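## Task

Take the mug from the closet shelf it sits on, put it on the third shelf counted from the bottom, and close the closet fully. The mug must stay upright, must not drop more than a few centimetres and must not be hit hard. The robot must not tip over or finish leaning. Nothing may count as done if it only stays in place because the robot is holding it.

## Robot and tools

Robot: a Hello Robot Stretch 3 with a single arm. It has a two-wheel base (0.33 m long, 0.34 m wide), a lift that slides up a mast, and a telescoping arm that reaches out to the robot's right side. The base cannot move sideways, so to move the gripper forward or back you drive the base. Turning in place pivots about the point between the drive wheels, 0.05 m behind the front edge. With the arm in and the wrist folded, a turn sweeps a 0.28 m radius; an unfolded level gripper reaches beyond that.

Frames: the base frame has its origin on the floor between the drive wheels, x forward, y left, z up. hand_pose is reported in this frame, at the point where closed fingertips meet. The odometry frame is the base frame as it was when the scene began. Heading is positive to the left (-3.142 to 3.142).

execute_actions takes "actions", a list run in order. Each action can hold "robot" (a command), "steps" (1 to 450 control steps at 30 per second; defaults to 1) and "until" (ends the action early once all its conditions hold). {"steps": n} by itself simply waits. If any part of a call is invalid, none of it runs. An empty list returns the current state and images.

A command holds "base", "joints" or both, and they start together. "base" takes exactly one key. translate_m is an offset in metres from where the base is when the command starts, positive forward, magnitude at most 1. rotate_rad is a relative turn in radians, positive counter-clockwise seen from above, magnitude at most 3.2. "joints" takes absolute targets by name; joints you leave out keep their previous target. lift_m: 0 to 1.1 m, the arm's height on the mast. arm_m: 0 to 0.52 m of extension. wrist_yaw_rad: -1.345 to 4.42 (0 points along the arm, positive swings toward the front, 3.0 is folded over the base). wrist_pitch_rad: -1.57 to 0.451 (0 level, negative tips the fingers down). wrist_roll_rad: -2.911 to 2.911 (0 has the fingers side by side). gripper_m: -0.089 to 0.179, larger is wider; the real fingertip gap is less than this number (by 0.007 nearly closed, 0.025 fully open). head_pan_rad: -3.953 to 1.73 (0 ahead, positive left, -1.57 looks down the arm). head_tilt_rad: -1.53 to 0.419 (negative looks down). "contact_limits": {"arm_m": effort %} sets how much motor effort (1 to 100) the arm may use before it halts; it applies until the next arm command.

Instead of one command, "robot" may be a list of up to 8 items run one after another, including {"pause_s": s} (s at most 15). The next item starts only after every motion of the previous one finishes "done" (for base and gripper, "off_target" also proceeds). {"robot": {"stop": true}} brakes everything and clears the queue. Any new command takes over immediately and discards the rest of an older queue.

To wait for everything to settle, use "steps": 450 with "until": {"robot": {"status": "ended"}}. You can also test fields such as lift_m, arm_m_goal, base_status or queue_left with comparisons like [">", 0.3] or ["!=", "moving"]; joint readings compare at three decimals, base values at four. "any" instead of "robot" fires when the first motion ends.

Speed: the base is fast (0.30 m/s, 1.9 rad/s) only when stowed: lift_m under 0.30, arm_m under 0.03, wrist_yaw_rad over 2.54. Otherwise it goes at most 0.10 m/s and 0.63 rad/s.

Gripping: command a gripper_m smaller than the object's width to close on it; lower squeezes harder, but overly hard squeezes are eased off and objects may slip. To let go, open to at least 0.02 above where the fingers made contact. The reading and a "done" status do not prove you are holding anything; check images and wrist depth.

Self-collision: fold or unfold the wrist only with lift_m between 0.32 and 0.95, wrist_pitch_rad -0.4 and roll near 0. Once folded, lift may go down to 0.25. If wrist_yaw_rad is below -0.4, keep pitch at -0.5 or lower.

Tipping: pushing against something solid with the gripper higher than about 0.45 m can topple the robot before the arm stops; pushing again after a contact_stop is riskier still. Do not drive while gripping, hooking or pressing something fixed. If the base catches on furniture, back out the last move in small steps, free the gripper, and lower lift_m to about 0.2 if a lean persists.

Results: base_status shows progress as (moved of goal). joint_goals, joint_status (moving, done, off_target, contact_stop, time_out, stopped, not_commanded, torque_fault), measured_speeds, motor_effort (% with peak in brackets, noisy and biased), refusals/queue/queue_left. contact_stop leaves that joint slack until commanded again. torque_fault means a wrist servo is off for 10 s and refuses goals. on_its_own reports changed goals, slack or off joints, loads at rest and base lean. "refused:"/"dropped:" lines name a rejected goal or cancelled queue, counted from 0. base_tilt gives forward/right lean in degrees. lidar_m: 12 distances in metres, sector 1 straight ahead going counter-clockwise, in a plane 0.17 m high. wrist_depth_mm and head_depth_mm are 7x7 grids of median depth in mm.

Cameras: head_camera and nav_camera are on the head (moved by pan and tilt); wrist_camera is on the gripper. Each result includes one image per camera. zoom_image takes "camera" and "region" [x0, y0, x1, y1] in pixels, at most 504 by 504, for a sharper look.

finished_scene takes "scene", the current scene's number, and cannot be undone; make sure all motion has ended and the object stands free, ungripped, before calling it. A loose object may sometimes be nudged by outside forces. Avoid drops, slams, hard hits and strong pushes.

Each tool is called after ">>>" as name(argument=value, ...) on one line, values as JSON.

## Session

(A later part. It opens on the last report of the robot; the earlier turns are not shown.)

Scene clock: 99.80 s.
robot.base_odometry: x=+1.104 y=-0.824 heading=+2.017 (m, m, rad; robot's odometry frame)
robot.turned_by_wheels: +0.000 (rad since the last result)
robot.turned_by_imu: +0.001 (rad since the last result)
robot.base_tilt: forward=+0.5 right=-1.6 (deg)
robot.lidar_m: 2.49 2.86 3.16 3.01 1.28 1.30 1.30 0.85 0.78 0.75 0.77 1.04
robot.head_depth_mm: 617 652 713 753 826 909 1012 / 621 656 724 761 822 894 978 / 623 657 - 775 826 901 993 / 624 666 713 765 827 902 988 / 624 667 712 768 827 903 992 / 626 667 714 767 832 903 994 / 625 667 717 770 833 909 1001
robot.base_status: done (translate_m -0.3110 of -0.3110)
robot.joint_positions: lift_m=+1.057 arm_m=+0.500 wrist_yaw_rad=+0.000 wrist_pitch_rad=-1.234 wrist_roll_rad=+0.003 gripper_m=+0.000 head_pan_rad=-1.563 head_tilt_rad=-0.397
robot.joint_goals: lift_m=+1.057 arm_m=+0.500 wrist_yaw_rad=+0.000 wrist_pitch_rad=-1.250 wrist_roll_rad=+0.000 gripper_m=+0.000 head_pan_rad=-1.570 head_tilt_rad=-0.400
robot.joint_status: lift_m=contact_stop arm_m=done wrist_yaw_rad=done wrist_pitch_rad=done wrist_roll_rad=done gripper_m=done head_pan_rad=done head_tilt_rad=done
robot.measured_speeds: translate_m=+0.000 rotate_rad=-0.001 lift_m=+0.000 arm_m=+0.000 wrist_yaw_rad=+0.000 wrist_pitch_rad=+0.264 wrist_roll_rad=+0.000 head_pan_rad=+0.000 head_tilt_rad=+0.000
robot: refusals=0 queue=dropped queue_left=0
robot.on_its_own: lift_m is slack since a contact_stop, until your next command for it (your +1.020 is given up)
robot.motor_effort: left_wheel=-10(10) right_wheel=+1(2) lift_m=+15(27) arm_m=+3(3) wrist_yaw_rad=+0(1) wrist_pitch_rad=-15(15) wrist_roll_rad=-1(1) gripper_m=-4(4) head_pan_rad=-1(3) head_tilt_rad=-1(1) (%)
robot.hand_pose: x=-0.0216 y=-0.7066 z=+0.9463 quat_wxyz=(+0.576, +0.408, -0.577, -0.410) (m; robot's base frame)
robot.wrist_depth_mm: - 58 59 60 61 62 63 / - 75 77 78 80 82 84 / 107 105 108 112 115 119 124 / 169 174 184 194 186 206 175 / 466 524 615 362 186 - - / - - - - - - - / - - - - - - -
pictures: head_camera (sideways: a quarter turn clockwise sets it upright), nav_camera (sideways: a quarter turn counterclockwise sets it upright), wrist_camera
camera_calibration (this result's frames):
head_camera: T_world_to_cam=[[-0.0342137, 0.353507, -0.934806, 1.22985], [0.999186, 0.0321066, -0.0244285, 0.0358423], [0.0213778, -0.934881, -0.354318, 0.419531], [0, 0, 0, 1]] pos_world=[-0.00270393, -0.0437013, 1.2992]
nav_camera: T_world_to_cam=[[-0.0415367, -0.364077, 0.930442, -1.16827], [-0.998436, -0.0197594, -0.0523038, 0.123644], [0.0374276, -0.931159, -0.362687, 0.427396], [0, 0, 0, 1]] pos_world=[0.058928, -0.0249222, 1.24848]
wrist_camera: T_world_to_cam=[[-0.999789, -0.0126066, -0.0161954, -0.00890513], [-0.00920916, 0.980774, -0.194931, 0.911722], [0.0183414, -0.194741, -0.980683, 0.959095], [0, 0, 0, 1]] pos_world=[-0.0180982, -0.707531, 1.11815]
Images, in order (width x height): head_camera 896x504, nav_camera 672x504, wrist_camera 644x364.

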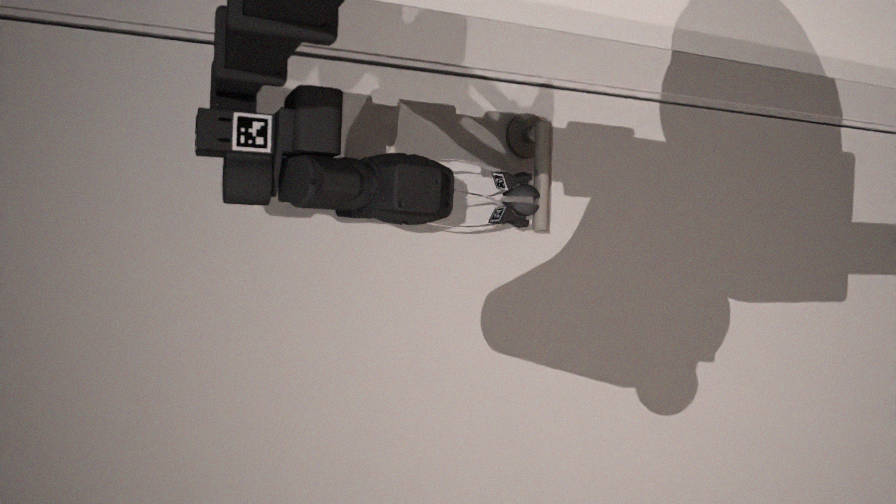

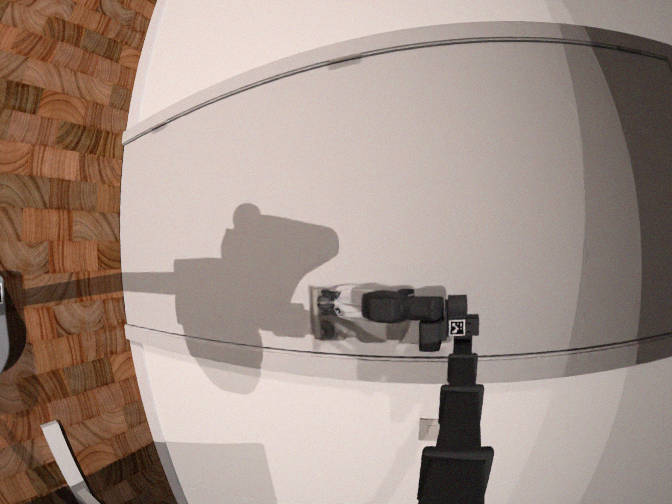

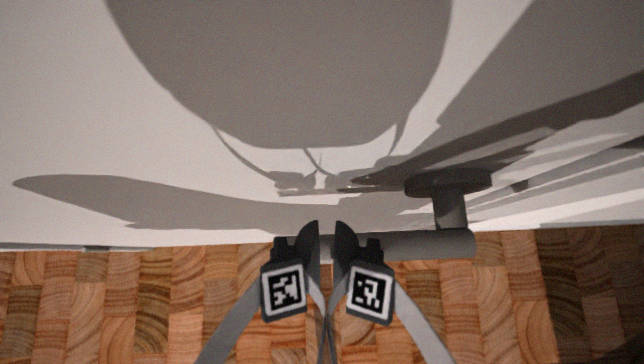

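>>> execute_actions(actions=[{"robot":[{"joints":{"lift_m":1.1}},{"joints":{"wrist_roll_rad":1.57,"gripper_m":0.07,"arm_m":0.485}},{"joints":{"lift_m":1.045}}],"steps":300,"until":{"robot":{"status":"ended"}}}])

Scene clock: 104.23 s.
robot.base_odometry: x=+1.104 y=-0.824 heading=+2.017 (m, m, rad; robot's odometry frame)
robot.turned_by_wheels: +0.000 (rad since the last result)
robot.turned_by_imu: -0.002 (rad since the last result)
robot.base_tilt: forward=+0.7 right=-1.2 (deg)
robot.lidar_m: 2.47 2.86 3.17 3.02 1.28 1.29 1.30 0.85 0.78 0.75 0.76 1.03
robot.head_depth_mm: 612 647 710 742 819 902 1011 / 613 651 718 765 820 887 977 / 616 653 - 774 830 893 988 / 616 657 704 767 820 897 986 / 615 658 707 761 822 895 989 / 618 658 705 759 825 901 991 / 618 660 709 761 826 900 993
robot.base_status: done (translate_m -0.3110 of -0.3110)
robot.joint_positions: lift_m=+1.045 arm_m=+0.485 wrist_yaw_rad=+0.001 wrist_pitch_rad=-1.249 wrist_roll_rad=+1.566 gripper_m=+0.070 head_pan_rad=-1.563 head_tilt_rad=-0.397
robot.joint_goals: lift_m=+1.045 arm_m=+0.485 wrist_yaw_rad=+0.000 wrist_pitch_rad=-1.250 wrist_roll_rad=+1.570 gripper_m=+0.070 head_pan_rad=-1.570 head_tilt_rad=-0.400
robot.joint_status: lift_m=done arm_m=done wrist_yaw_rad=done wrist_pitch_rad=done wrist_roll_rad=done gripper_m=done head_pan_rad=done head_tilt_rad=done
robot.measured_speeds: translate_m=+0.000 rotate_rad=+0.000 lift_m=+0.000 arm_m=+0.000 wrist_yaw_rad=+0.000 wrist_pitch_rad=+0.000 wrist_roll_rad=+0.000 head_pan_rad=+0.000 head_tilt_rad=+0.000
robot: refusals=0 queue=done queue_left=0
robot.motor_effort: left_wheel=-1(15) right_wheel=+1(4) lift_m=+20(31) arm_m=-2(4) wrist_yaw_rad=-1(1) wrist_pitch_rad=+0(13) wrist_roll_rad=+2(3) gripper_m=+1(85) head_pan_rad=-2(3) head_tilt_rad=-1(1) (%)
robot.hand_pose: x=-0.0215 y=-0.6880 z=+0.9331 quat_wxyz=(+0.002, +0.001, -0.811, -0.585) (m; robot's base frame)
robot.wrist_depth_mm: 104 125 182 291 958 919 828 / 105 125 169 329 958 918 849 / 105 126 166 326 978 924 863 / 105 126 182 328 - 951 895 / 105 126 171 330 - 969 903 / 105 126 - 330 688 993 909 / 105 121 182 332 - 990 932
pictures: head_camera (sideways: a quarter turn clockwise sets it upright), nav_camera (sideways: a quarter turn counterclockwise sets it upright), wrist_camera
camera_calibration (this result's frames):
head_camera: T_world_to_cam=[[-0.0342142, 0.353506, -0.934806, 1.22985], [0.999186, 0.032108, -0.0244285, 0.0358423], [0.0213791, -0.934881, -0.354317, 0.41953], [0, 0, 0, 1]] pos_world=[-0.00270387, -0.0437013, 1.2992]
nav_camera: T_world_to_cam=[[-0.0415362, -0.364077, 0.930442, -1.16827], [-0.998436, -0.0197609, -0.0523038, 0.123644], [0.0374289, -0.931159, -0.362686, 0.427395], [0, 0, 0, 1]] pos_world=[0.058928, -0.0249222, 1.24848]
wrist_camera: T_world_to_cam=[[-0.0156313, 0.942371, -0.334205, 0.96622], [0.990149, 0.0611029, 0.125983, -0.0197814], [0.139144, -0.328944, -0.934042, 0.816507], [0, 0, 0, 1]] pos_world=[-0.0789221, -0.640743, 1.08806]
Images, in order (width x height): head_camera 896x504, nav_camera 672x504, wrist_camera 644x364.

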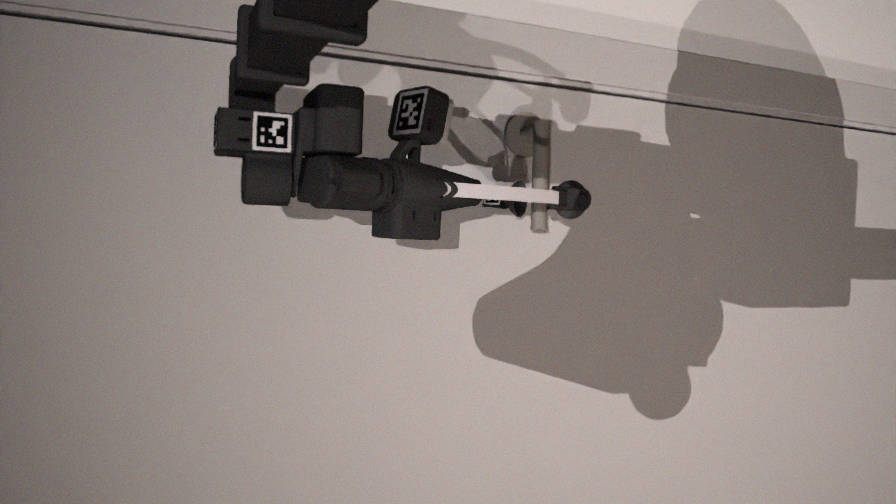

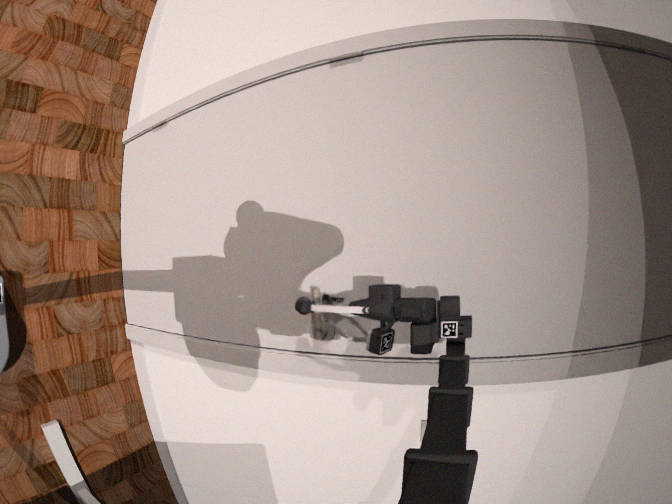

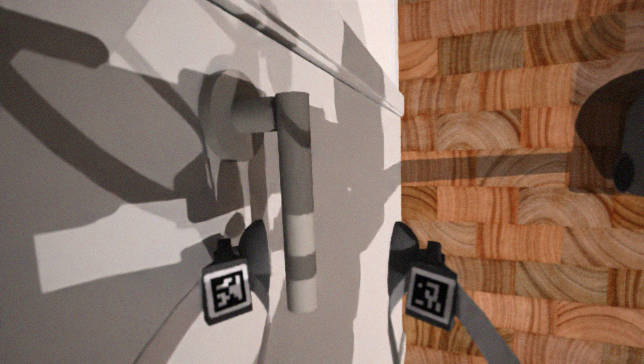

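>>> execute_actions(actions=[{"robot":[{"joints":{"lift_m":1.025}},{"joints":{"gripper_m":-0.02,"arm_m":0.495}},{"joints":{"arm_m":0.44},"contact_limits":{"arm_m":30}}],"steps":300,"until":{"robot":{"status":"ended"}}}])

Scene clock: 108.07 s.
robot.base_odometry: x=+1.104 y=-0.824 heading=+2.017 (m, m, rad; robot's odometry frame)
robot.turned_by_wheels: +0.000 (rad since the last result)
robot.turned_by_imu: +0.001 (rad since the last result)
robot.base_tilt: forward=+0.7 right=-1.1 (deg)
robot.lidar_m: 2.47 2.87 3.17 3.01 1.28 1.30 1.30 0.85 0.77 0.75 0.77 1.04
robot.head_depth_mm: 614 648 - 749 819 902 1008 / 615 654 - 770 819 888 976 / 613 656 - 773 831 895 982 / 615 657 702 758 821 898 990 / 616 659 702 759 822 893 989 / 617 658 704 760 825 898 991 / 617 659 707 761 826 899 993
robot.base_status: done (translate_m -0.3110 of -0.3110)
robot.joint_positions: lift_m=+1.025 arm_m=+0.441 wrist_yaw_rad=+0.002 wrist_pitch_rad=-1.087 wrist_roll_rad=+1.564 gripper_m=-0.019 head_pan_rad=-1.563 head_tilt_rad=-0.397
robot.joint_goals: lift_m=+1.025 arm_m=+0.440 wrist_yaw_rad=+0.000 wrist_pitch_rad=-1.250 wrist_roll_rad=+1.570 gripper_m=-0.020 head_pan_rad=-1.570 head_tilt_rad=-0.400
robot.joint_status: lift_m=done arm_m=done wrist_yaw_rad=done wrist_pitch_rad=done wrist_roll_rad=done gripper_m=done head_pan_rad=done head_tilt_rad=done
robot.measured_speeds: translate_m=+0.000 rotate_rad=+0.000 lift_m=+0.000 arm_m=+0.000 wrist_yaw_rad=+0.000 wrist_pitch_rad=+0.000 wrist_roll_rad=+0.000 head_pan_rad=+0.000 head_tilt_rad=+0.000
robot: refusals=0 queue=done queue_left=0
robot.on_its_own: wrist_pitch_rad is at rest, and its effort (-74) is outside its rest range (-20 to +32)
robot.motor_effort: left_wheel=+1(1) right_wheel=-1(1) lift_m=+23(23) arm_m=-9(9) wrist_yaw_rad=-2(2) wrist_pitch_rad=-74(74) wrist_roll_rad=+2(2) gripper_m=-24(98) head_pan_rad=-3(3) head_tilt_rad=-1(1) (%)
robot.contact_limits: arm_m 30 (drawing in: default 18, maximum 30; extending or still: default 25, maximum 41)
robot.hand_pose: x=-0.0213 y=-0.6836 z=+0.9256 quat_wxyz=(+0.004, +0.002, -0.856, -0.518) (m; robot's base frame)
robot.wrist_depth_mm: 115 136 182 252 616 872 781 / 116 136 173 277 514 896 783 / 116 137 168 277 572 909 805 / 117 138 185 282 583 933 816 / 117 139 178 305 596 953 840 / 117 139 170 - 608 956 842 / 118 139 198 287 738 953 861
pictures: head_camera (sideways: a quarter turn clockwise sets it upright), nav_camera (sideways: a quarter turn counterclockwise sets it upright), wrist_camera
camera_calibration (this result's frames):
head_camera: T_world_to_cam=[[-0.0342142, 0.353506, -0.934806, 1.22985], [0.999186, 0.032108, -0.0244285, 0.0358423], [0.0213791, -0.934881, -0.354317, 0.41953], [0, 0, 0, 1]] pos_world=[-0.00270387, -0.0437013, 1.2992]
nav_camera: T_world_to_cam=[[-0.0415362, -0.364077, 0.930442, -1.16827], [-0.998436, -0.0197609, -0.0523038, 0.123644], [0.0374289, -0.931159, -0.362686, 0.427395], [0, 0, 0, 1]] pos_world=[0.058928, -0.0249222, 1.24848]
wrist_camera: T_world_to_cam=[[-0.01878, 0.875942, -0.482051, 1.05092], [0.989974, 0.0838013, 0.113709, 0.00759373], [0.139999, -0.475082, -0.868733, 0.650609], [0, 0, 0, 1]] pos_world=[-0.0788657, -0.612088, 1.07094]
Images, in order (width x height): head_camera 896x504, nav_camera 672x504, wrist_camera 644x364.

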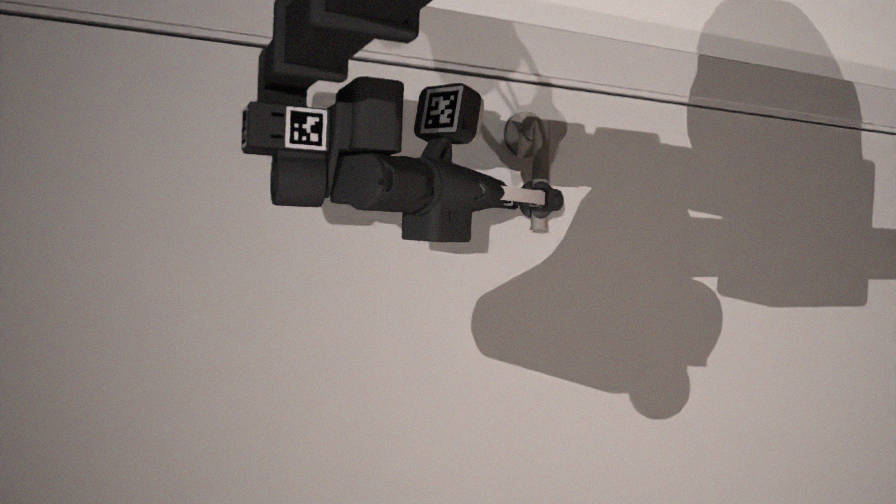

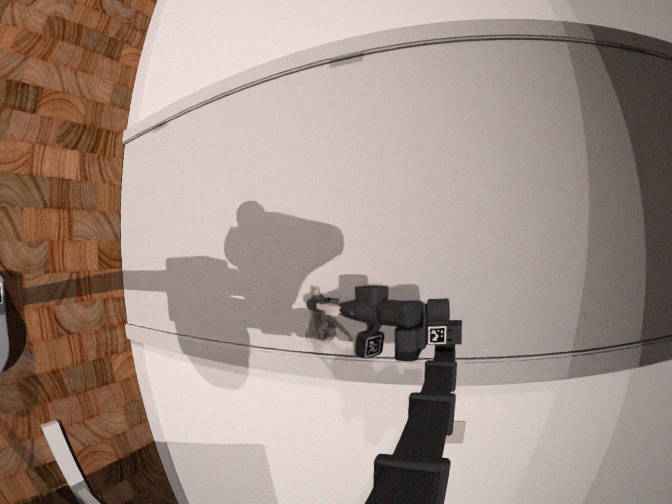

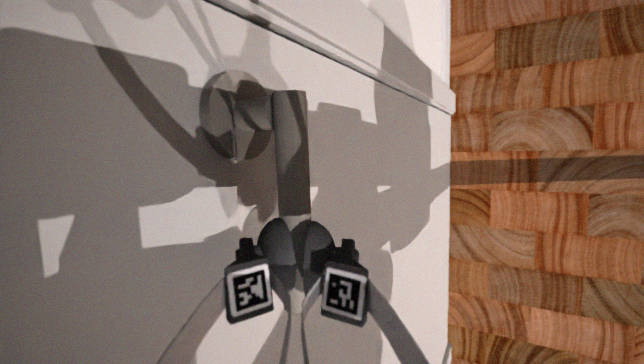

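>>> execute_actions(actions=[{"robot":{"joints":{"arm_m":0.49}},"steps":60,"until":{"robot":{"status":"ended"}}},{"robot":{"joints":{"lift_m":0.98}},"steps":60,"until":{"robot":{"status":"ended"}}},{"robot":{"joints":{"lift_m":0.97}},"steps":60,"until":{"robot":{"status":"ended"}}}])

Scene clock: 110.30 s.
robot.base_odometry: x=+1.104 y=-0.824 heading=+2.017 (m, m, rad; robot's odometry frame)
robot.turned_by_wheels: +0.000 (rad since the last result)
robot.turned_by_imu: +0.000 (rad since the last result)
robot.base_tilt: forward=+0.7 right=-1.2 (deg)
robot.lidar_m: 2.47 2.87 3.18 3.01 1.28 1.30 1.30 0.85 0.78 0.75 0.77 1.03
robot.head_depth_mm: 614 649 - 749 820 905 1009 / 615 653 - 764 818 892 976 / 615 657 - 772 829 893 983 / 616 658 705 769 821 896 989 / 616 659 707 760 824 898 991 / 617 659 705 762 823 899 994 / 617 658 708 763 826 904 992
robot.base_status: done (translate_m -0.3110 of -0.3110)
robot.joint_positions: lift_m=+1.023 arm_m=+0.490 wrist_yaw_rad=+0.002 wrist_pitch_rad=-1.202 wrist_roll_rad=+1.564 gripper_m=-0.019 head_pan_rad=-1.563 head_tilt_rad=-0.397
robot.joint_goals: lift_m=+1.023 arm_m=+0.490 wrist_yaw_rad=+0.000 wrist_pitch_rad=-1.250 wrist_roll_rad=+1.570 gripper_m=-0.020 head_pan_rad=-1.570 head_tilt_rad=-0.400
robot.joint_status: lift_m=contact_stop arm_m=done wrist_yaw_rad=done wrist_pitch_rad=done wrist_roll_rad=done gripper_m=done head_pan_rad=done head_tilt_rad=done
robot.measured_speeds: translate_m=+0.000 rotate_rad=+0.000 lift_m=+0.002 arm_m=+0.000 wrist_yaw_rad=+0.000 wrist_pitch_rad=+0.000 wrist_roll_rad=+0.000 head_pan_rad=+0.000 head_tilt_rad=+0.000
robot: refusals=0 queue=dropped queue_left=0
robot.on_its_own: lift_m is slack since a contact_stop, until your next command for it (your +0.970 is given up)
robot.motor_effort: left_wheel=+1(1) right_wheel=-1(1) lift_m=+21(23) arm_m=+3(10) wrist_yaw_rad=-2(2) wrist_pitch_rad=-22(74) wrist_roll_rad=+2(2) gripper_m=-19(24) head_pan_rad=-3(3) head_tilt_rad=-1(1) (%)
robot.hand_pose: x=-0.0214 y=-0.7044 z=+0.9144 quat_wxyz=(+0.004, +0.003, -0.825, -0.566) (m; robot's base frame)
robot.wrist_depth_mm: 93 110 154 237 896 875 797 / 93 110 144 260 906 894 802 / 93 111 144 203 847 917 830 / 93 111 156 204 848 921 846 / 94 111 157 176 872 966 852 / 94 112 141 149 - 948 869 / 94 112 168 244 680 992 878
pictures: head_camera (sideways: a quarter turn clockwise sets it upright), nav_camera (sideways: a quarter turn counterclockwise sets it upright), wrist_camera
replaced: robot.lift_m: its motion had ended contact_stop
camera_calibration (this result's frames):
head_camera: T_world_to_cam=[[-0.0342144, 0.353506, -0.934806, 1.22985], [0.999186, 0.0321086, -0.0244285, 0.0358423], [0.0213797, -0.934881, -0.354317, 0.41953], [0, 0, 0, 1]] pos_world=[-0.00270384, -0.0437013, 1.2992]
nav_camera: T_world_to_cam=[[-0.041536, -0.364076, 0.930442, -1.16827], [-0.998436, -0.0197615, -0.0523038, 0.123644], [0.0374295, -0.931159, -0.362686, 0.427395], [0, 0, 0, 1]] pos_world=[0.058928, -0.0249221, 1.24848]
wrist_camera: T_world_to_cam=[[-0.0189476, 0.925231, -0.378931, 1.00416], [0.989999, 0.0703545, 0.122281, -0.00664514], [0.139798, -0.372825, -0.91731, 0.747459], [0, 0, 0, 1]] pos_world=[-0.0788879, -0.649938, 1.06697]
Images, in order (width x height): head_camera 896x504, nav_camera 672x504, wrist_camera 644x364.

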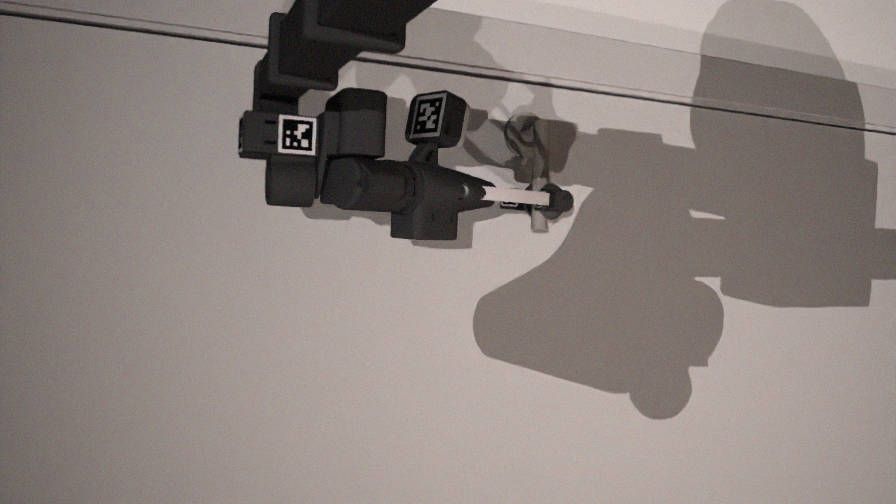

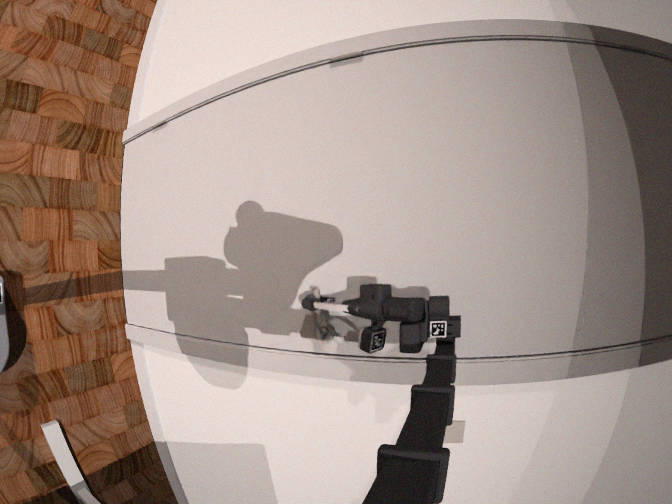

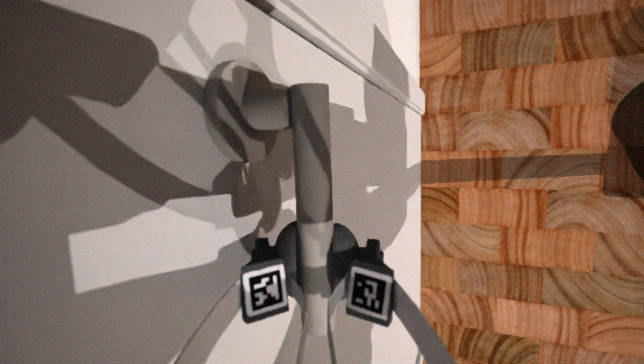

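>>> execute_actions(actions=[{"robot":{"joints":{"lift_m":1.07}},"steps":60,"until":{"robot":{"status":"ended"}}}])

Scene clock: 112.53 s.
robot.base_odometry: x=+1.104 y=-0.824 heading=+2.017 (m, m, rad; robot's odometry frame)
robot.turned_by_wheels: +0.000 (rad since the last result)
robot.turned_by_imu: +0.000 (rad since the last result)
robot.base_tilt: forward=+0.7 right=-1.2 (deg)
robot.lidar_m: 2.47 2.87 3.19 3.01 1.28 1.29 1.30 0.85 0.78 0.75 0.77 1.03
robot.head_depth_mm: 612 641 702 742 819 905 1008 / 614 644 710 764 818 887 974 / 615 650 - 767 820 895 988 / 615 658 704 760 820 896 989 / 616 659 703 758 822 897 989 / 617 659 707 760 823 899 990 / 617 658 707 762 824 900 992
robot.base_status: done (translate_m -0.3110 of -0.3110)
robot.joint_positions: lift_m=+1.070 arm_m=+0.490 wrist_yaw_rad=+0.003 wrist_pitch_rad=-1.246 wrist_roll_rad=+1.566 gripper_m=-0.020 head_pan_rad=-1.563 head_tilt_rad=-0.397
robot.joint_goals: lift_m=+1.070 arm_m=+0.490 wrist_yaw_rad=+0.000 wrist_pitch_rad=-1.250 wrist_roll_rad=+1.570 gripper_m=-0.020 head_pan_rad=-1.570 head_tilt_rad=-0.400
robot.joint_status: lift_m=done arm_m=done wrist_yaw_rad=done wrist_pitch_rad=done wrist_roll_rad=done gripper_m=done head_pan_rad=done head_tilt_rad=done
robot.measured_speeds: translate_m=+0.000 rotate_rad=+0.000 lift_m=+0.000 arm_m=+0.000 wrist_yaw_rad=+0.000 wrist_pitch_rad=+0.000 wrist_roll_rad=+0.000 head_pan_rad=+0.000 head_tilt_rad=+0.000
robot: refusals=0 queue=done queue_left=0
robot.motor_effort: left_wheel=+0(2) right_wheel=+0(4) lift_m=+30(34) arm_m=+0(2) wrist_yaw_rad=-3(3) wrist_pitch_rad=-2(22) wrist_roll_rad=+1(2) gripper_m=-9(19) head_pan_rad=-2(3) head_tilt_rad=-1(0) (%)
robot.hand_pose: x=-0.0214 y=-0.6936 z=+0.9578 quat_wxyz=(+0.003, +0.002, -0.812, -0.584) (m; robot's base frame)
robot.wrist_depth_mm: 99 119 172 273 976 933 848 / 100 119 172 308 - 928 856 / 100 119 173 214 - 954 888 / 100 120 173 231 - 981 909 / 100 120 173 253 - 995 911 / 100 120 163 - - - 933 / 100 120 163 316 - - 933
pictures: head_camera (sideways: a quarter turn clockwise sets it upright), nav_camera (sideways: a quarter turn counterclockwise sets it upright), wrist_camera
camera_calibration (this result's frames):
head_camera: T_world_to_cam=[[-0.0342143, 0.353506, -0.934806, 1.22985], [0.999186, 0.0321084, -0.0244285, 0.0358423], [0.0213795, -0.934881, -0.354317, 0.41953], [0, 0, 0, 1]] pos_world=[-0.00270385, -0.0437013, 1.2992]
nav_camera: T_world_to_cam=[[-0.041536, -0.364076, 0.930442, -1.16827], [-0.998436, -0.0197612, -0.0523038, 0.123644], [0.0374293, -0.931159, -0.362686, 0.427395], [0, 0, 0, 1]] pos_world=[0.058928, -0.0249221, 1.24848]
wrist_camera: T_world_to_cam=[[-0.0176958, 0.941248, -0.337252, 0.981795], [0.990014, 0.0636765, 0.12577, -0.0206974], [0.139856, -0.331659, -0.932975, 0.834878], [0, 0, 0, 1]] pos_world=[-0.0788984, -0.6459, 1.11264]
Images, in order (width x height): head_camera 896x504, nav_camera 672x504, wrist_camera 644x364.

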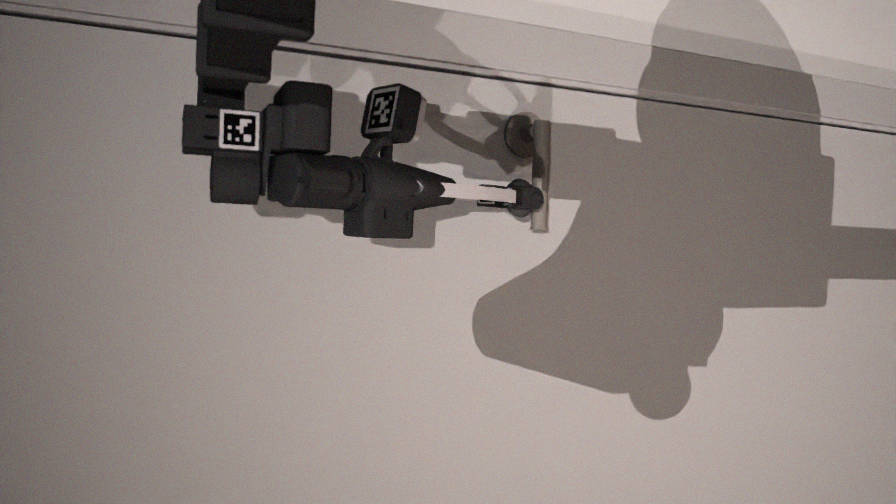

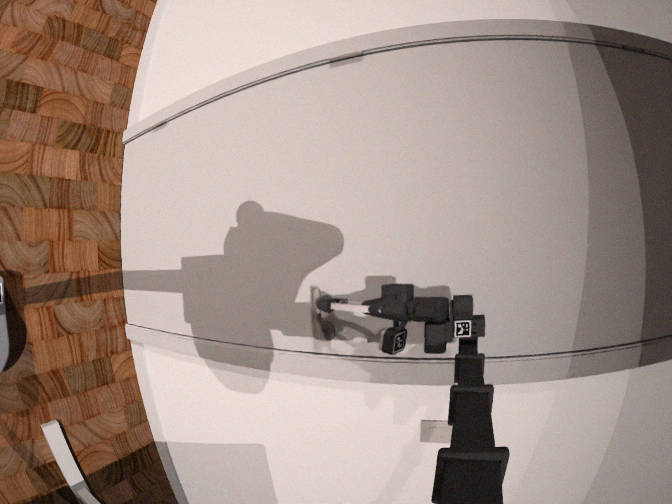

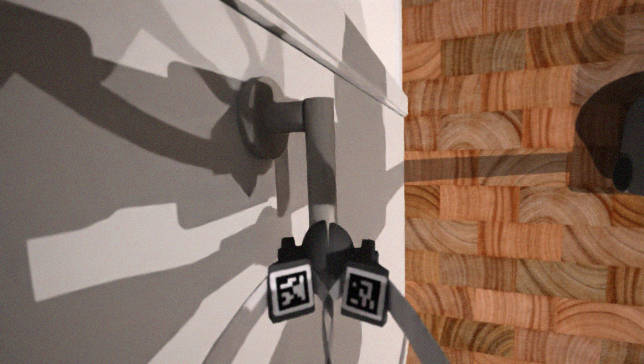

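>>> execute_actions(actions=[{"robot":[{"joints":{"lift_m":1.1,"arm_m":0.3},"base":{"rotate_rad":-0.3}},{"base":{"translate_m":0.2},"joints":{"wrist_pitch_rad":-1.5,"gripper_m":0.09}},{"base":{"rotate_rad":0.3}},{"base":{"translate_m":-0.191}},{"joints":{"arm_m":0.47}}],"steps":450,"until":{"robot":{"status":"ended"}}}])

Scene clock: 126.97 s.
robot.base_odometry: x=+1.157 y=-0.798 heading=+2.017 (m, m, rad; robot's odometry frame)
robot.turned_by_wheels: +0.000 (rad since the last result)
robot.turned_by_imu: +0.003 (rad since the last result)
robot.base_tilt: forward=+0.7 right=-1.2 (deg)
robot.lidar_m: 2.28 2.87 3.23 3.07 1.33 1.37 0.87 0.83 0.71 0.69 0.70 0.91
robot.head_depth_mm: 562 613 638 685 745 825 926 / 561 589 642 693 749 817 892 / 563 590 - 703 763 820 903 / 564 604 639 697 753 821 906 / 565 603 646 696 754 821 907 / 565 603 647 699 754 825 909 / 566 605 647 698 757 826 912
robot.base_status: done (translate_m -0.1910 of -0.1910)
robot.joint_positions: lift_m=+1.100 arm_m=+0.470 wrist_yaw_rad=+0.001 wrist_pitch_rad=-1.492 wrist_roll_rad=+1.566 gripper_m=+0.090 head_pan_rad=-1.563 head_tilt_rad=-0.397
robot.joint_goals: lift_m=+1.100 arm_m=+0.470 wrist_yaw_rad=+0.000 wrist_pitch_rad=-1.500 wrist_roll_rad=+1.570 gripper_m=+0.090 head_pan_rad=-1.570 head_tilt_rad=-0.400
robot.joint_status: lift_m=done arm_m=done wrist_yaw_rad=done wrist_pitch_rad=done wrist_roll_rad=done gripper_m=done head_pan_rad=done head_tilt_rad=done
robot.measured_speeds: translate_m=+0.000 rotate_rad=+0.000 lift_m=+0.000 arm_m=+0.000 wrist_yaw_rad=+0.000 wrist_pitch_rad=+0.000 wrist_roll_rad=+0.000 head_pan_rad=+0.000 head_tilt_rad=+0.000
robot: refusals=0 queue=done queue_left=0
robot.motor_effort: left_wheel=-3(9) right_wheel=+2(9) lift_m=+30(31) arm_m=+3(2) wrist_yaw_rad=-1(3) wrist_pitch_rad=-3(2) wrist_roll_rad=+2(2) gripper_m=+0(90) head_pan_rad=-2(3) head_tilt_rad=-1(1) (%)
robot.hand_pose: x=-0.0215 y=-0.6104 z=+0.9811 quat_wxyz=(+0.002, +0.002, -0.734, -0.679) (m; robot's base frame)
robot.wrist_depth_mm: 108 138 225 - - - 995 / 107 137 238 - - - - / 107 136 203 853 - - - / 106 135 211 833 - - - / 106 135 215 792 - - - / 105 133 288 776 - - - / 104 125 226 742 - - -
pictures: head_camera (sideways: a quarter turn clockwise sets it upright), nav_camera (sideways: a quarter turn counterclockwise sets it upright), wrist_camera
camera_calibration (this result's frames):
head_camera: T_world_to_cam=[[-0.0342141, 0.353506, -0.934806, 1.22985], [0.999186, 0.0321078, -0.0244285, 0.0358423], [0.0213789, -0.934881, -0.354317, 0.41953], [0, 0, 0, 1]] pos_world=[-0.00270388, -0.0437013, 1.2992]
nav_camera: T_world_to_cam=[[-0.0415363, -0.364076, 0.930442, -1.16827], [-0.998436, -0.0197606, -0.0523038, 0.123644], [0.0374287, -0.931159, -0.362686, 0.427395], [0, 0, 0, 1]] pos_world=[0.058928, -0.0249222, 1.24848]
wrist_camera: T_world_to_cam=[[-0.0157378, 0.995086, -0.0977569, 0.709312], [0.990166, 0.029103, 0.136839, -0.0607064], [0.139012, -0.094642, -0.985758, 1.08064], [0, 0, 0, 1]] pos_world=[-0.0789492, -0.601786, 1.1429]
Images, in order (width x height): head_camera 896x504, nav_camera 672x504, wrist_camera 644x364.

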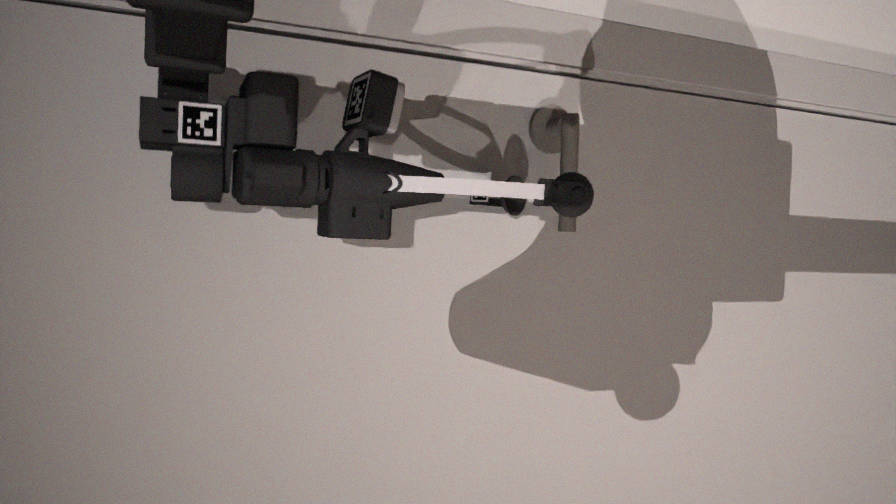

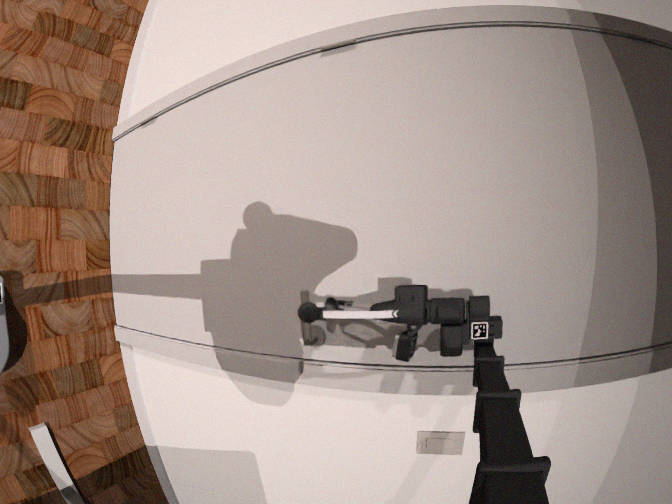

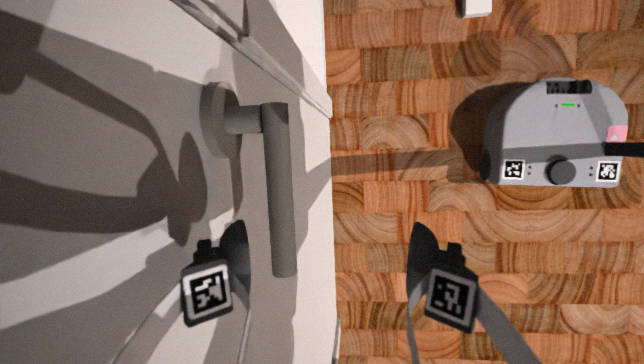

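>>> execute_actions(actions=[{"robot":[{"joints":{"arm_m":0.487}},{"joints":{"lift_m":0.99}},{"joints":{"gripper_m":0.03}}],"steps":300,"until":{"robot":{"status":"ended"}}}])

Scene clock: 130.00 s.
robot.base_odometry: x=+1.157 y=-0.798 heading=+2.017 (m, m, rad; robot's odometry frame)
robot.turned_by_wheels: +0.000 (rad since the last result)
robot.turned_by_imu: +0.002 (rad since the last result)
robot.base_tilt: forward=+0.5 right=-1.5 (deg)
robot.lidar_m: 2.31 2.87 3.22 3.06 1.33 1.36 0.86 0.83 0.71 0.69 0.70 0.92
robot.head_depth_mm: 567 601 628 697 748 826 930 / 567 606 - 689 756 815 897 / 568 606 - - 737 825 906 / 571 608 650 701 756 827 906 / 569 607 650 700 760 827 910 / 571 608 652 703 759 828 914 / 571 611 653 703 761 830 915
robot.base_status: done (translate_m -0.1910 of -0.1910)
robot.joint_positions: lift_m=+1.009 arm_m=+0.487 wrist_yaw_rad=+0.001 wrist_pitch_rad=-1.492 wrist_roll_rad=+1.567 gripper_m=+0.090 head_pan_rad=-1.563 head_tilt_rad=-0.397
robot.joint_goals: lift_m=+1.008 arm_m=+0.487 wrist_yaw_rad=+0.000 wrist_pitch_rad=-1.500 wrist_roll_rad=+1.570 gripper_m=+0.090 head_pan_rad=-1.570 head_tilt_rad=-0.400
robot.joint_status: lift_m=contact_stop arm_m=done wrist_yaw_rad=done wrist_pitch_rad=done wrist_roll_rad=done gripper_m=done head_pan_rad=done head_tilt_rad=done
robot.measured_speeds: translate_m=+0.000 rotate_rad=+0.001 lift_m=+0.016 arm_m=+0.007 wrist_yaw_rad=+0.000 wrist_pitch_rad=+0.264 wrist_roll_rad=+0.000 head_pan_rad=+0.000 head_tilt_rad=+0.000
robot: refusals=0 queue=dropped queue_left=0
robot.on_its_own: lift_m is slack since a contact_stop, until your next command for it (your +0.990 is given up)
robot.motor_effort: left_wheel=-2(4) right_wheel=+1(3) lift_m=+2(30) arm_m=-2(4) wrist_yaw_rad=-1(2) wrist_pitch_rad=-11(11) wrist_roll_rad=+1(1) gripper_m=+4(4) head_pan_rad=-2(3) head_tilt_rad=-1(1) (%)
robot.hand_pose: x=-0.0215 y=-0.6280 z=+0.8903 quat_wxyz=(+0.002, +0.002, -0.734, -0.679) (m; robot's base frame)
robot.wrist_depth_mm: 90 114 191 877 953 937 897 / 90 108 135 589 973 943 921 / 89 108 121 663 - 975 - / 89 113 159 637 - - 979 / 88 112 147 610 - - 990 / 88 111 128 589 - - - / 88 104 163 586 - - -
pictures: head_camera (sideways: a quarter turn clockwise sets it upright), nav_camera (sideways: a quarter turn counterclockwise sets it upright), wrist_camera
dropped: robot: command 1 of its queue: lift_m: contact_stop
camera_calibration (this result's frames):
head_camera: T_world_to_cam=[[-0.0342036, 0.353566, -0.934784, 1.22983], [0.999187, 0.0320785, -0.024427, 0.0358403], [0.0213499, -0.934859, -0.354376, 0.419607], [0, 0, 0, 1]] pos_world=[-0.00270523, -0.0437008, 1.2992]
nav_camera: T_world_to_cam=[[-0.0415471, -0.364134, 0.930419, -1.16824], [-0.998436, -0.0197265, -0.0523046, 0.123645], [0.0373998, -0.931138, -0.362745, 0.427472], [0, 0, 0, 1]] pos_world=[0.0589272, -0.0249204, 1.24848]
wrist_camera: T_world_to_cam=[[-0.0154743, 0.9951, -0.0976596, 0.717882], [0.990171, 0.0288288, 0.136856, -0.0479558], [0.139001, -0.094582, -0.985765, 0.989504], [0, 0, 0, 1]] pos_world=[-0.078949, -0.619392, 1.05209]
Images, in order (width x height): head_camera 896x504, nav_camera 672x504, wrist_camera 644x364.

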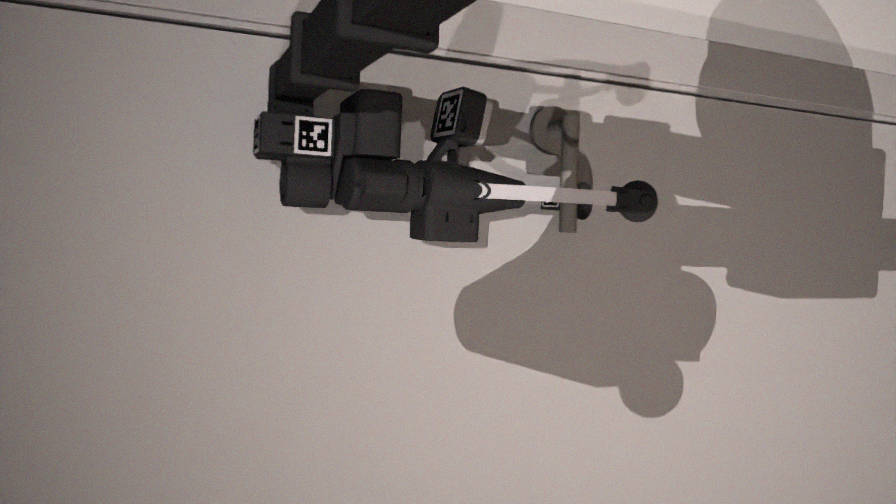

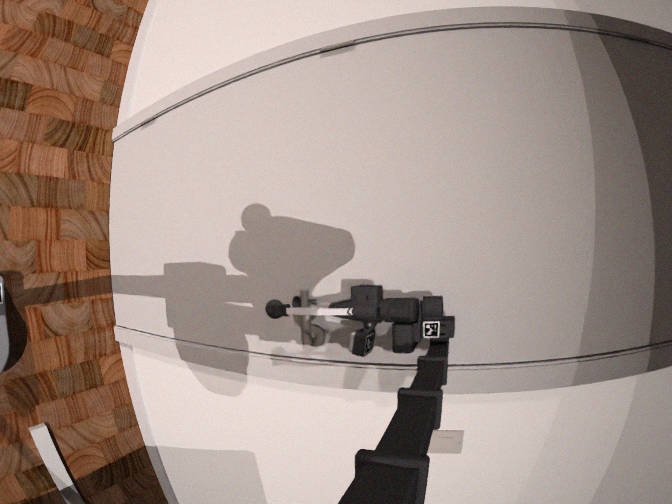

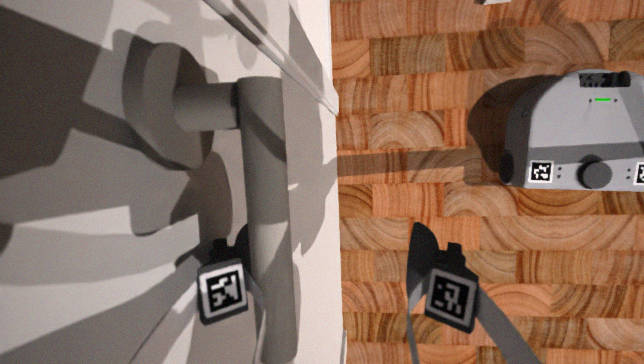

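>>> execute_actions(actions=[{"robot":[{"joints":{"lift_m":1.012}},{"joints":{"arm_m":0.40},"contact_limits":{"arm_m":30}}],"steps":150,"until":{"robot":{"status":"ended"}}}])

Scene clock: 130.57 s.
robot.base_odometry: x=+1.157 y=-0.798 heading=+2.018 (m, m, rad; robot's odometry frame)
robot.turned_by_wheels: +0.000 (rad since the last result)
robot.turned_by_imu: -0.003 (rad since the last result)
robot.base_tilt: forward=+0.7 right=-1.2 (deg)
robot.lidar_m: 2.27 2.87 3.24 3.06 1.32 1.37 0.87 0.83 0.72 0.69 0.71 0.91
robot.head_depth_mm: 564 600 625 692 745 826 928 / 564 602 - 692 749 813 889 / 565 603 - - 738 821 902 / 566 603 646 696 754 824 904 / 566 604 647 697 754 824 908 / 568 603 649 698 756 825 910 / 568 604 647 699 758 826 910
robot.base_status: done (translate_m -0.1910 of -0.1910)
robot.joint_positions: lift_m=+1.014 arm_m=+0.487 wrist_yaw_rad=+0.002 wrist_pitch_rad=-1.509 wrist_roll_rad=+1.565 gripper_m=+0.090 head_pan_rad=-1.563 head_tilt_rad=-0.397
robot.joint_goals: lift_m=+1.014 arm_m=+0.487 wrist_yaw_rad=+0.000 wrist_pitch_rad=-1.500 wrist_roll_rad=+1.570 gripper_m=+0.090 head_pan_rad=-1.570 head_tilt_rad=-0.400
robot.joint_status: lift_m=contact_stop arm_m=done wrist_yaw_rad=done wrist_pitch_rad=done wrist_roll_rad=done gripper_m=done head_pan_rad=done head_tilt_rad=done
robot.measured_speeds: translate_m=+0.000 rotate_rad=-0.001 lift_m=+0.006 arm_m=+0.000 wrist_yaw_rad=+0.000 wrist_pitch_rad=+0.000 wrist_roll_rad=+0.000 head_pan_rad=+0.000 head_tilt_rad=+0.000
robot: refusals=0 queue=dropped queue_left=0
robot.on_its_own: lift_m is slack since a contact_stop, until your next command for it
robot.motor_effort: left_wheel=+6(11) right_wheel=-8(10) lift_m=+17(22) arm_m=-1(3) wrist_yaw_rad=-2(1) wrist_pitch_rad=+4(7) wrist_roll_rad=+2(2) gripper_m=+4(6) head_pan_rad=-3(2) head_tilt_rad=-1(1) (%)
robot.hand_pose: x=-0.0216 y=-0.6235 z=+0.8952 quat_wxyz=(+0.003, +0.002, -0.728, -0.685) (m; robot's base frame)
robot.wrist_depth_mm: 92 118 201 985 969 944 938 / 92 106 141 932 - 989 923 / 91 110 122 836 - - - / 91 116 153 796 - - - / 90 115 152 750 - - - / 90 114 128 725 - - - / 89 107 162 692 - - -
pictures: head_camera (sideways: a quarter turn clockwise sets it upright), nav_camera (sideways: a quarter turn counterclockwise sets it upright), wrist_camera
dropped: robot: command 0 of its queue: lift_m: contact_stop
camera_calibration (this result's frames):
head_camera: T_world_to_cam=[[-0.034204, 0.353562, -0.934786, 1.22983], [0.999187, 0.0320795, -0.0244271, 0.0358404], [0.021351, -0.934861, -0.354372, 0.419601], [0, 0, 0, 1]] pos_world=[-0.00270518, -0.0437009, 1.2992]
nav_camera: T_world_to_cam=[[-0.0415467, -0.36413, 0.930421, -1.16824], [-0.998436, -0.0197279, -0.0523045, 0.123645], [0.0374009, -0.931139, -0.362741, 0.427466], [0, 0, 0, 1]] pos_world=[0.0589273, -0.0249206, 1.24848]
wrist_camera: T_world_to_cam=[[-0.0175095, 0.996579, -0.0807639, 0.699592], [0.990134, 0.0285143, 0.13719, -0.0492509], [0.139023, -0.077565, -0.987247, 1.00674], [0, 0, 0, 1]] pos_world=[-0.0789463, -0.617707, 1.05716]
Images, in order (width x height): head_camera 896x504, nav_camera 672x504, wrist_camera 644x364.

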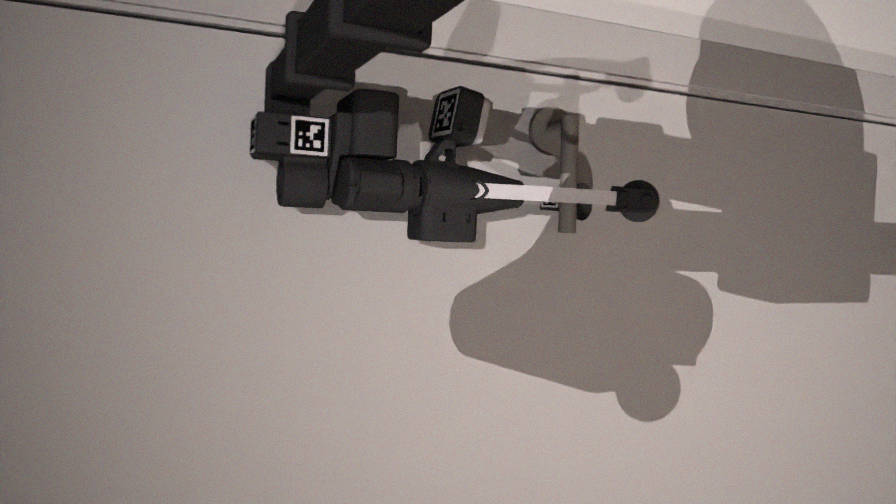

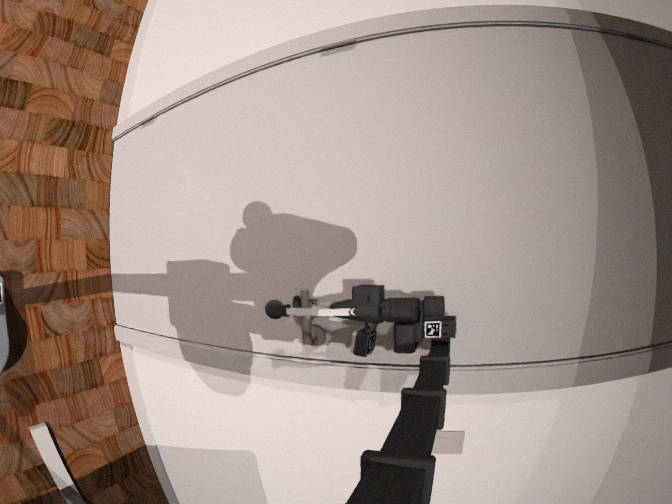

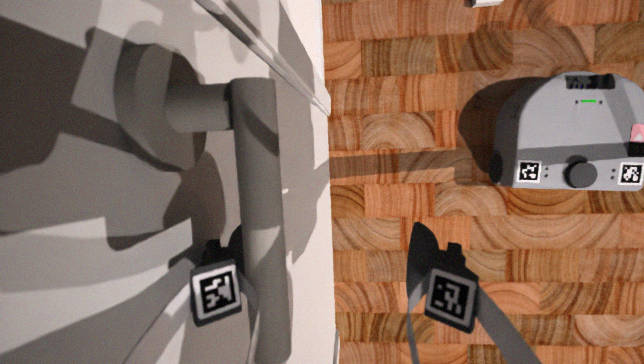

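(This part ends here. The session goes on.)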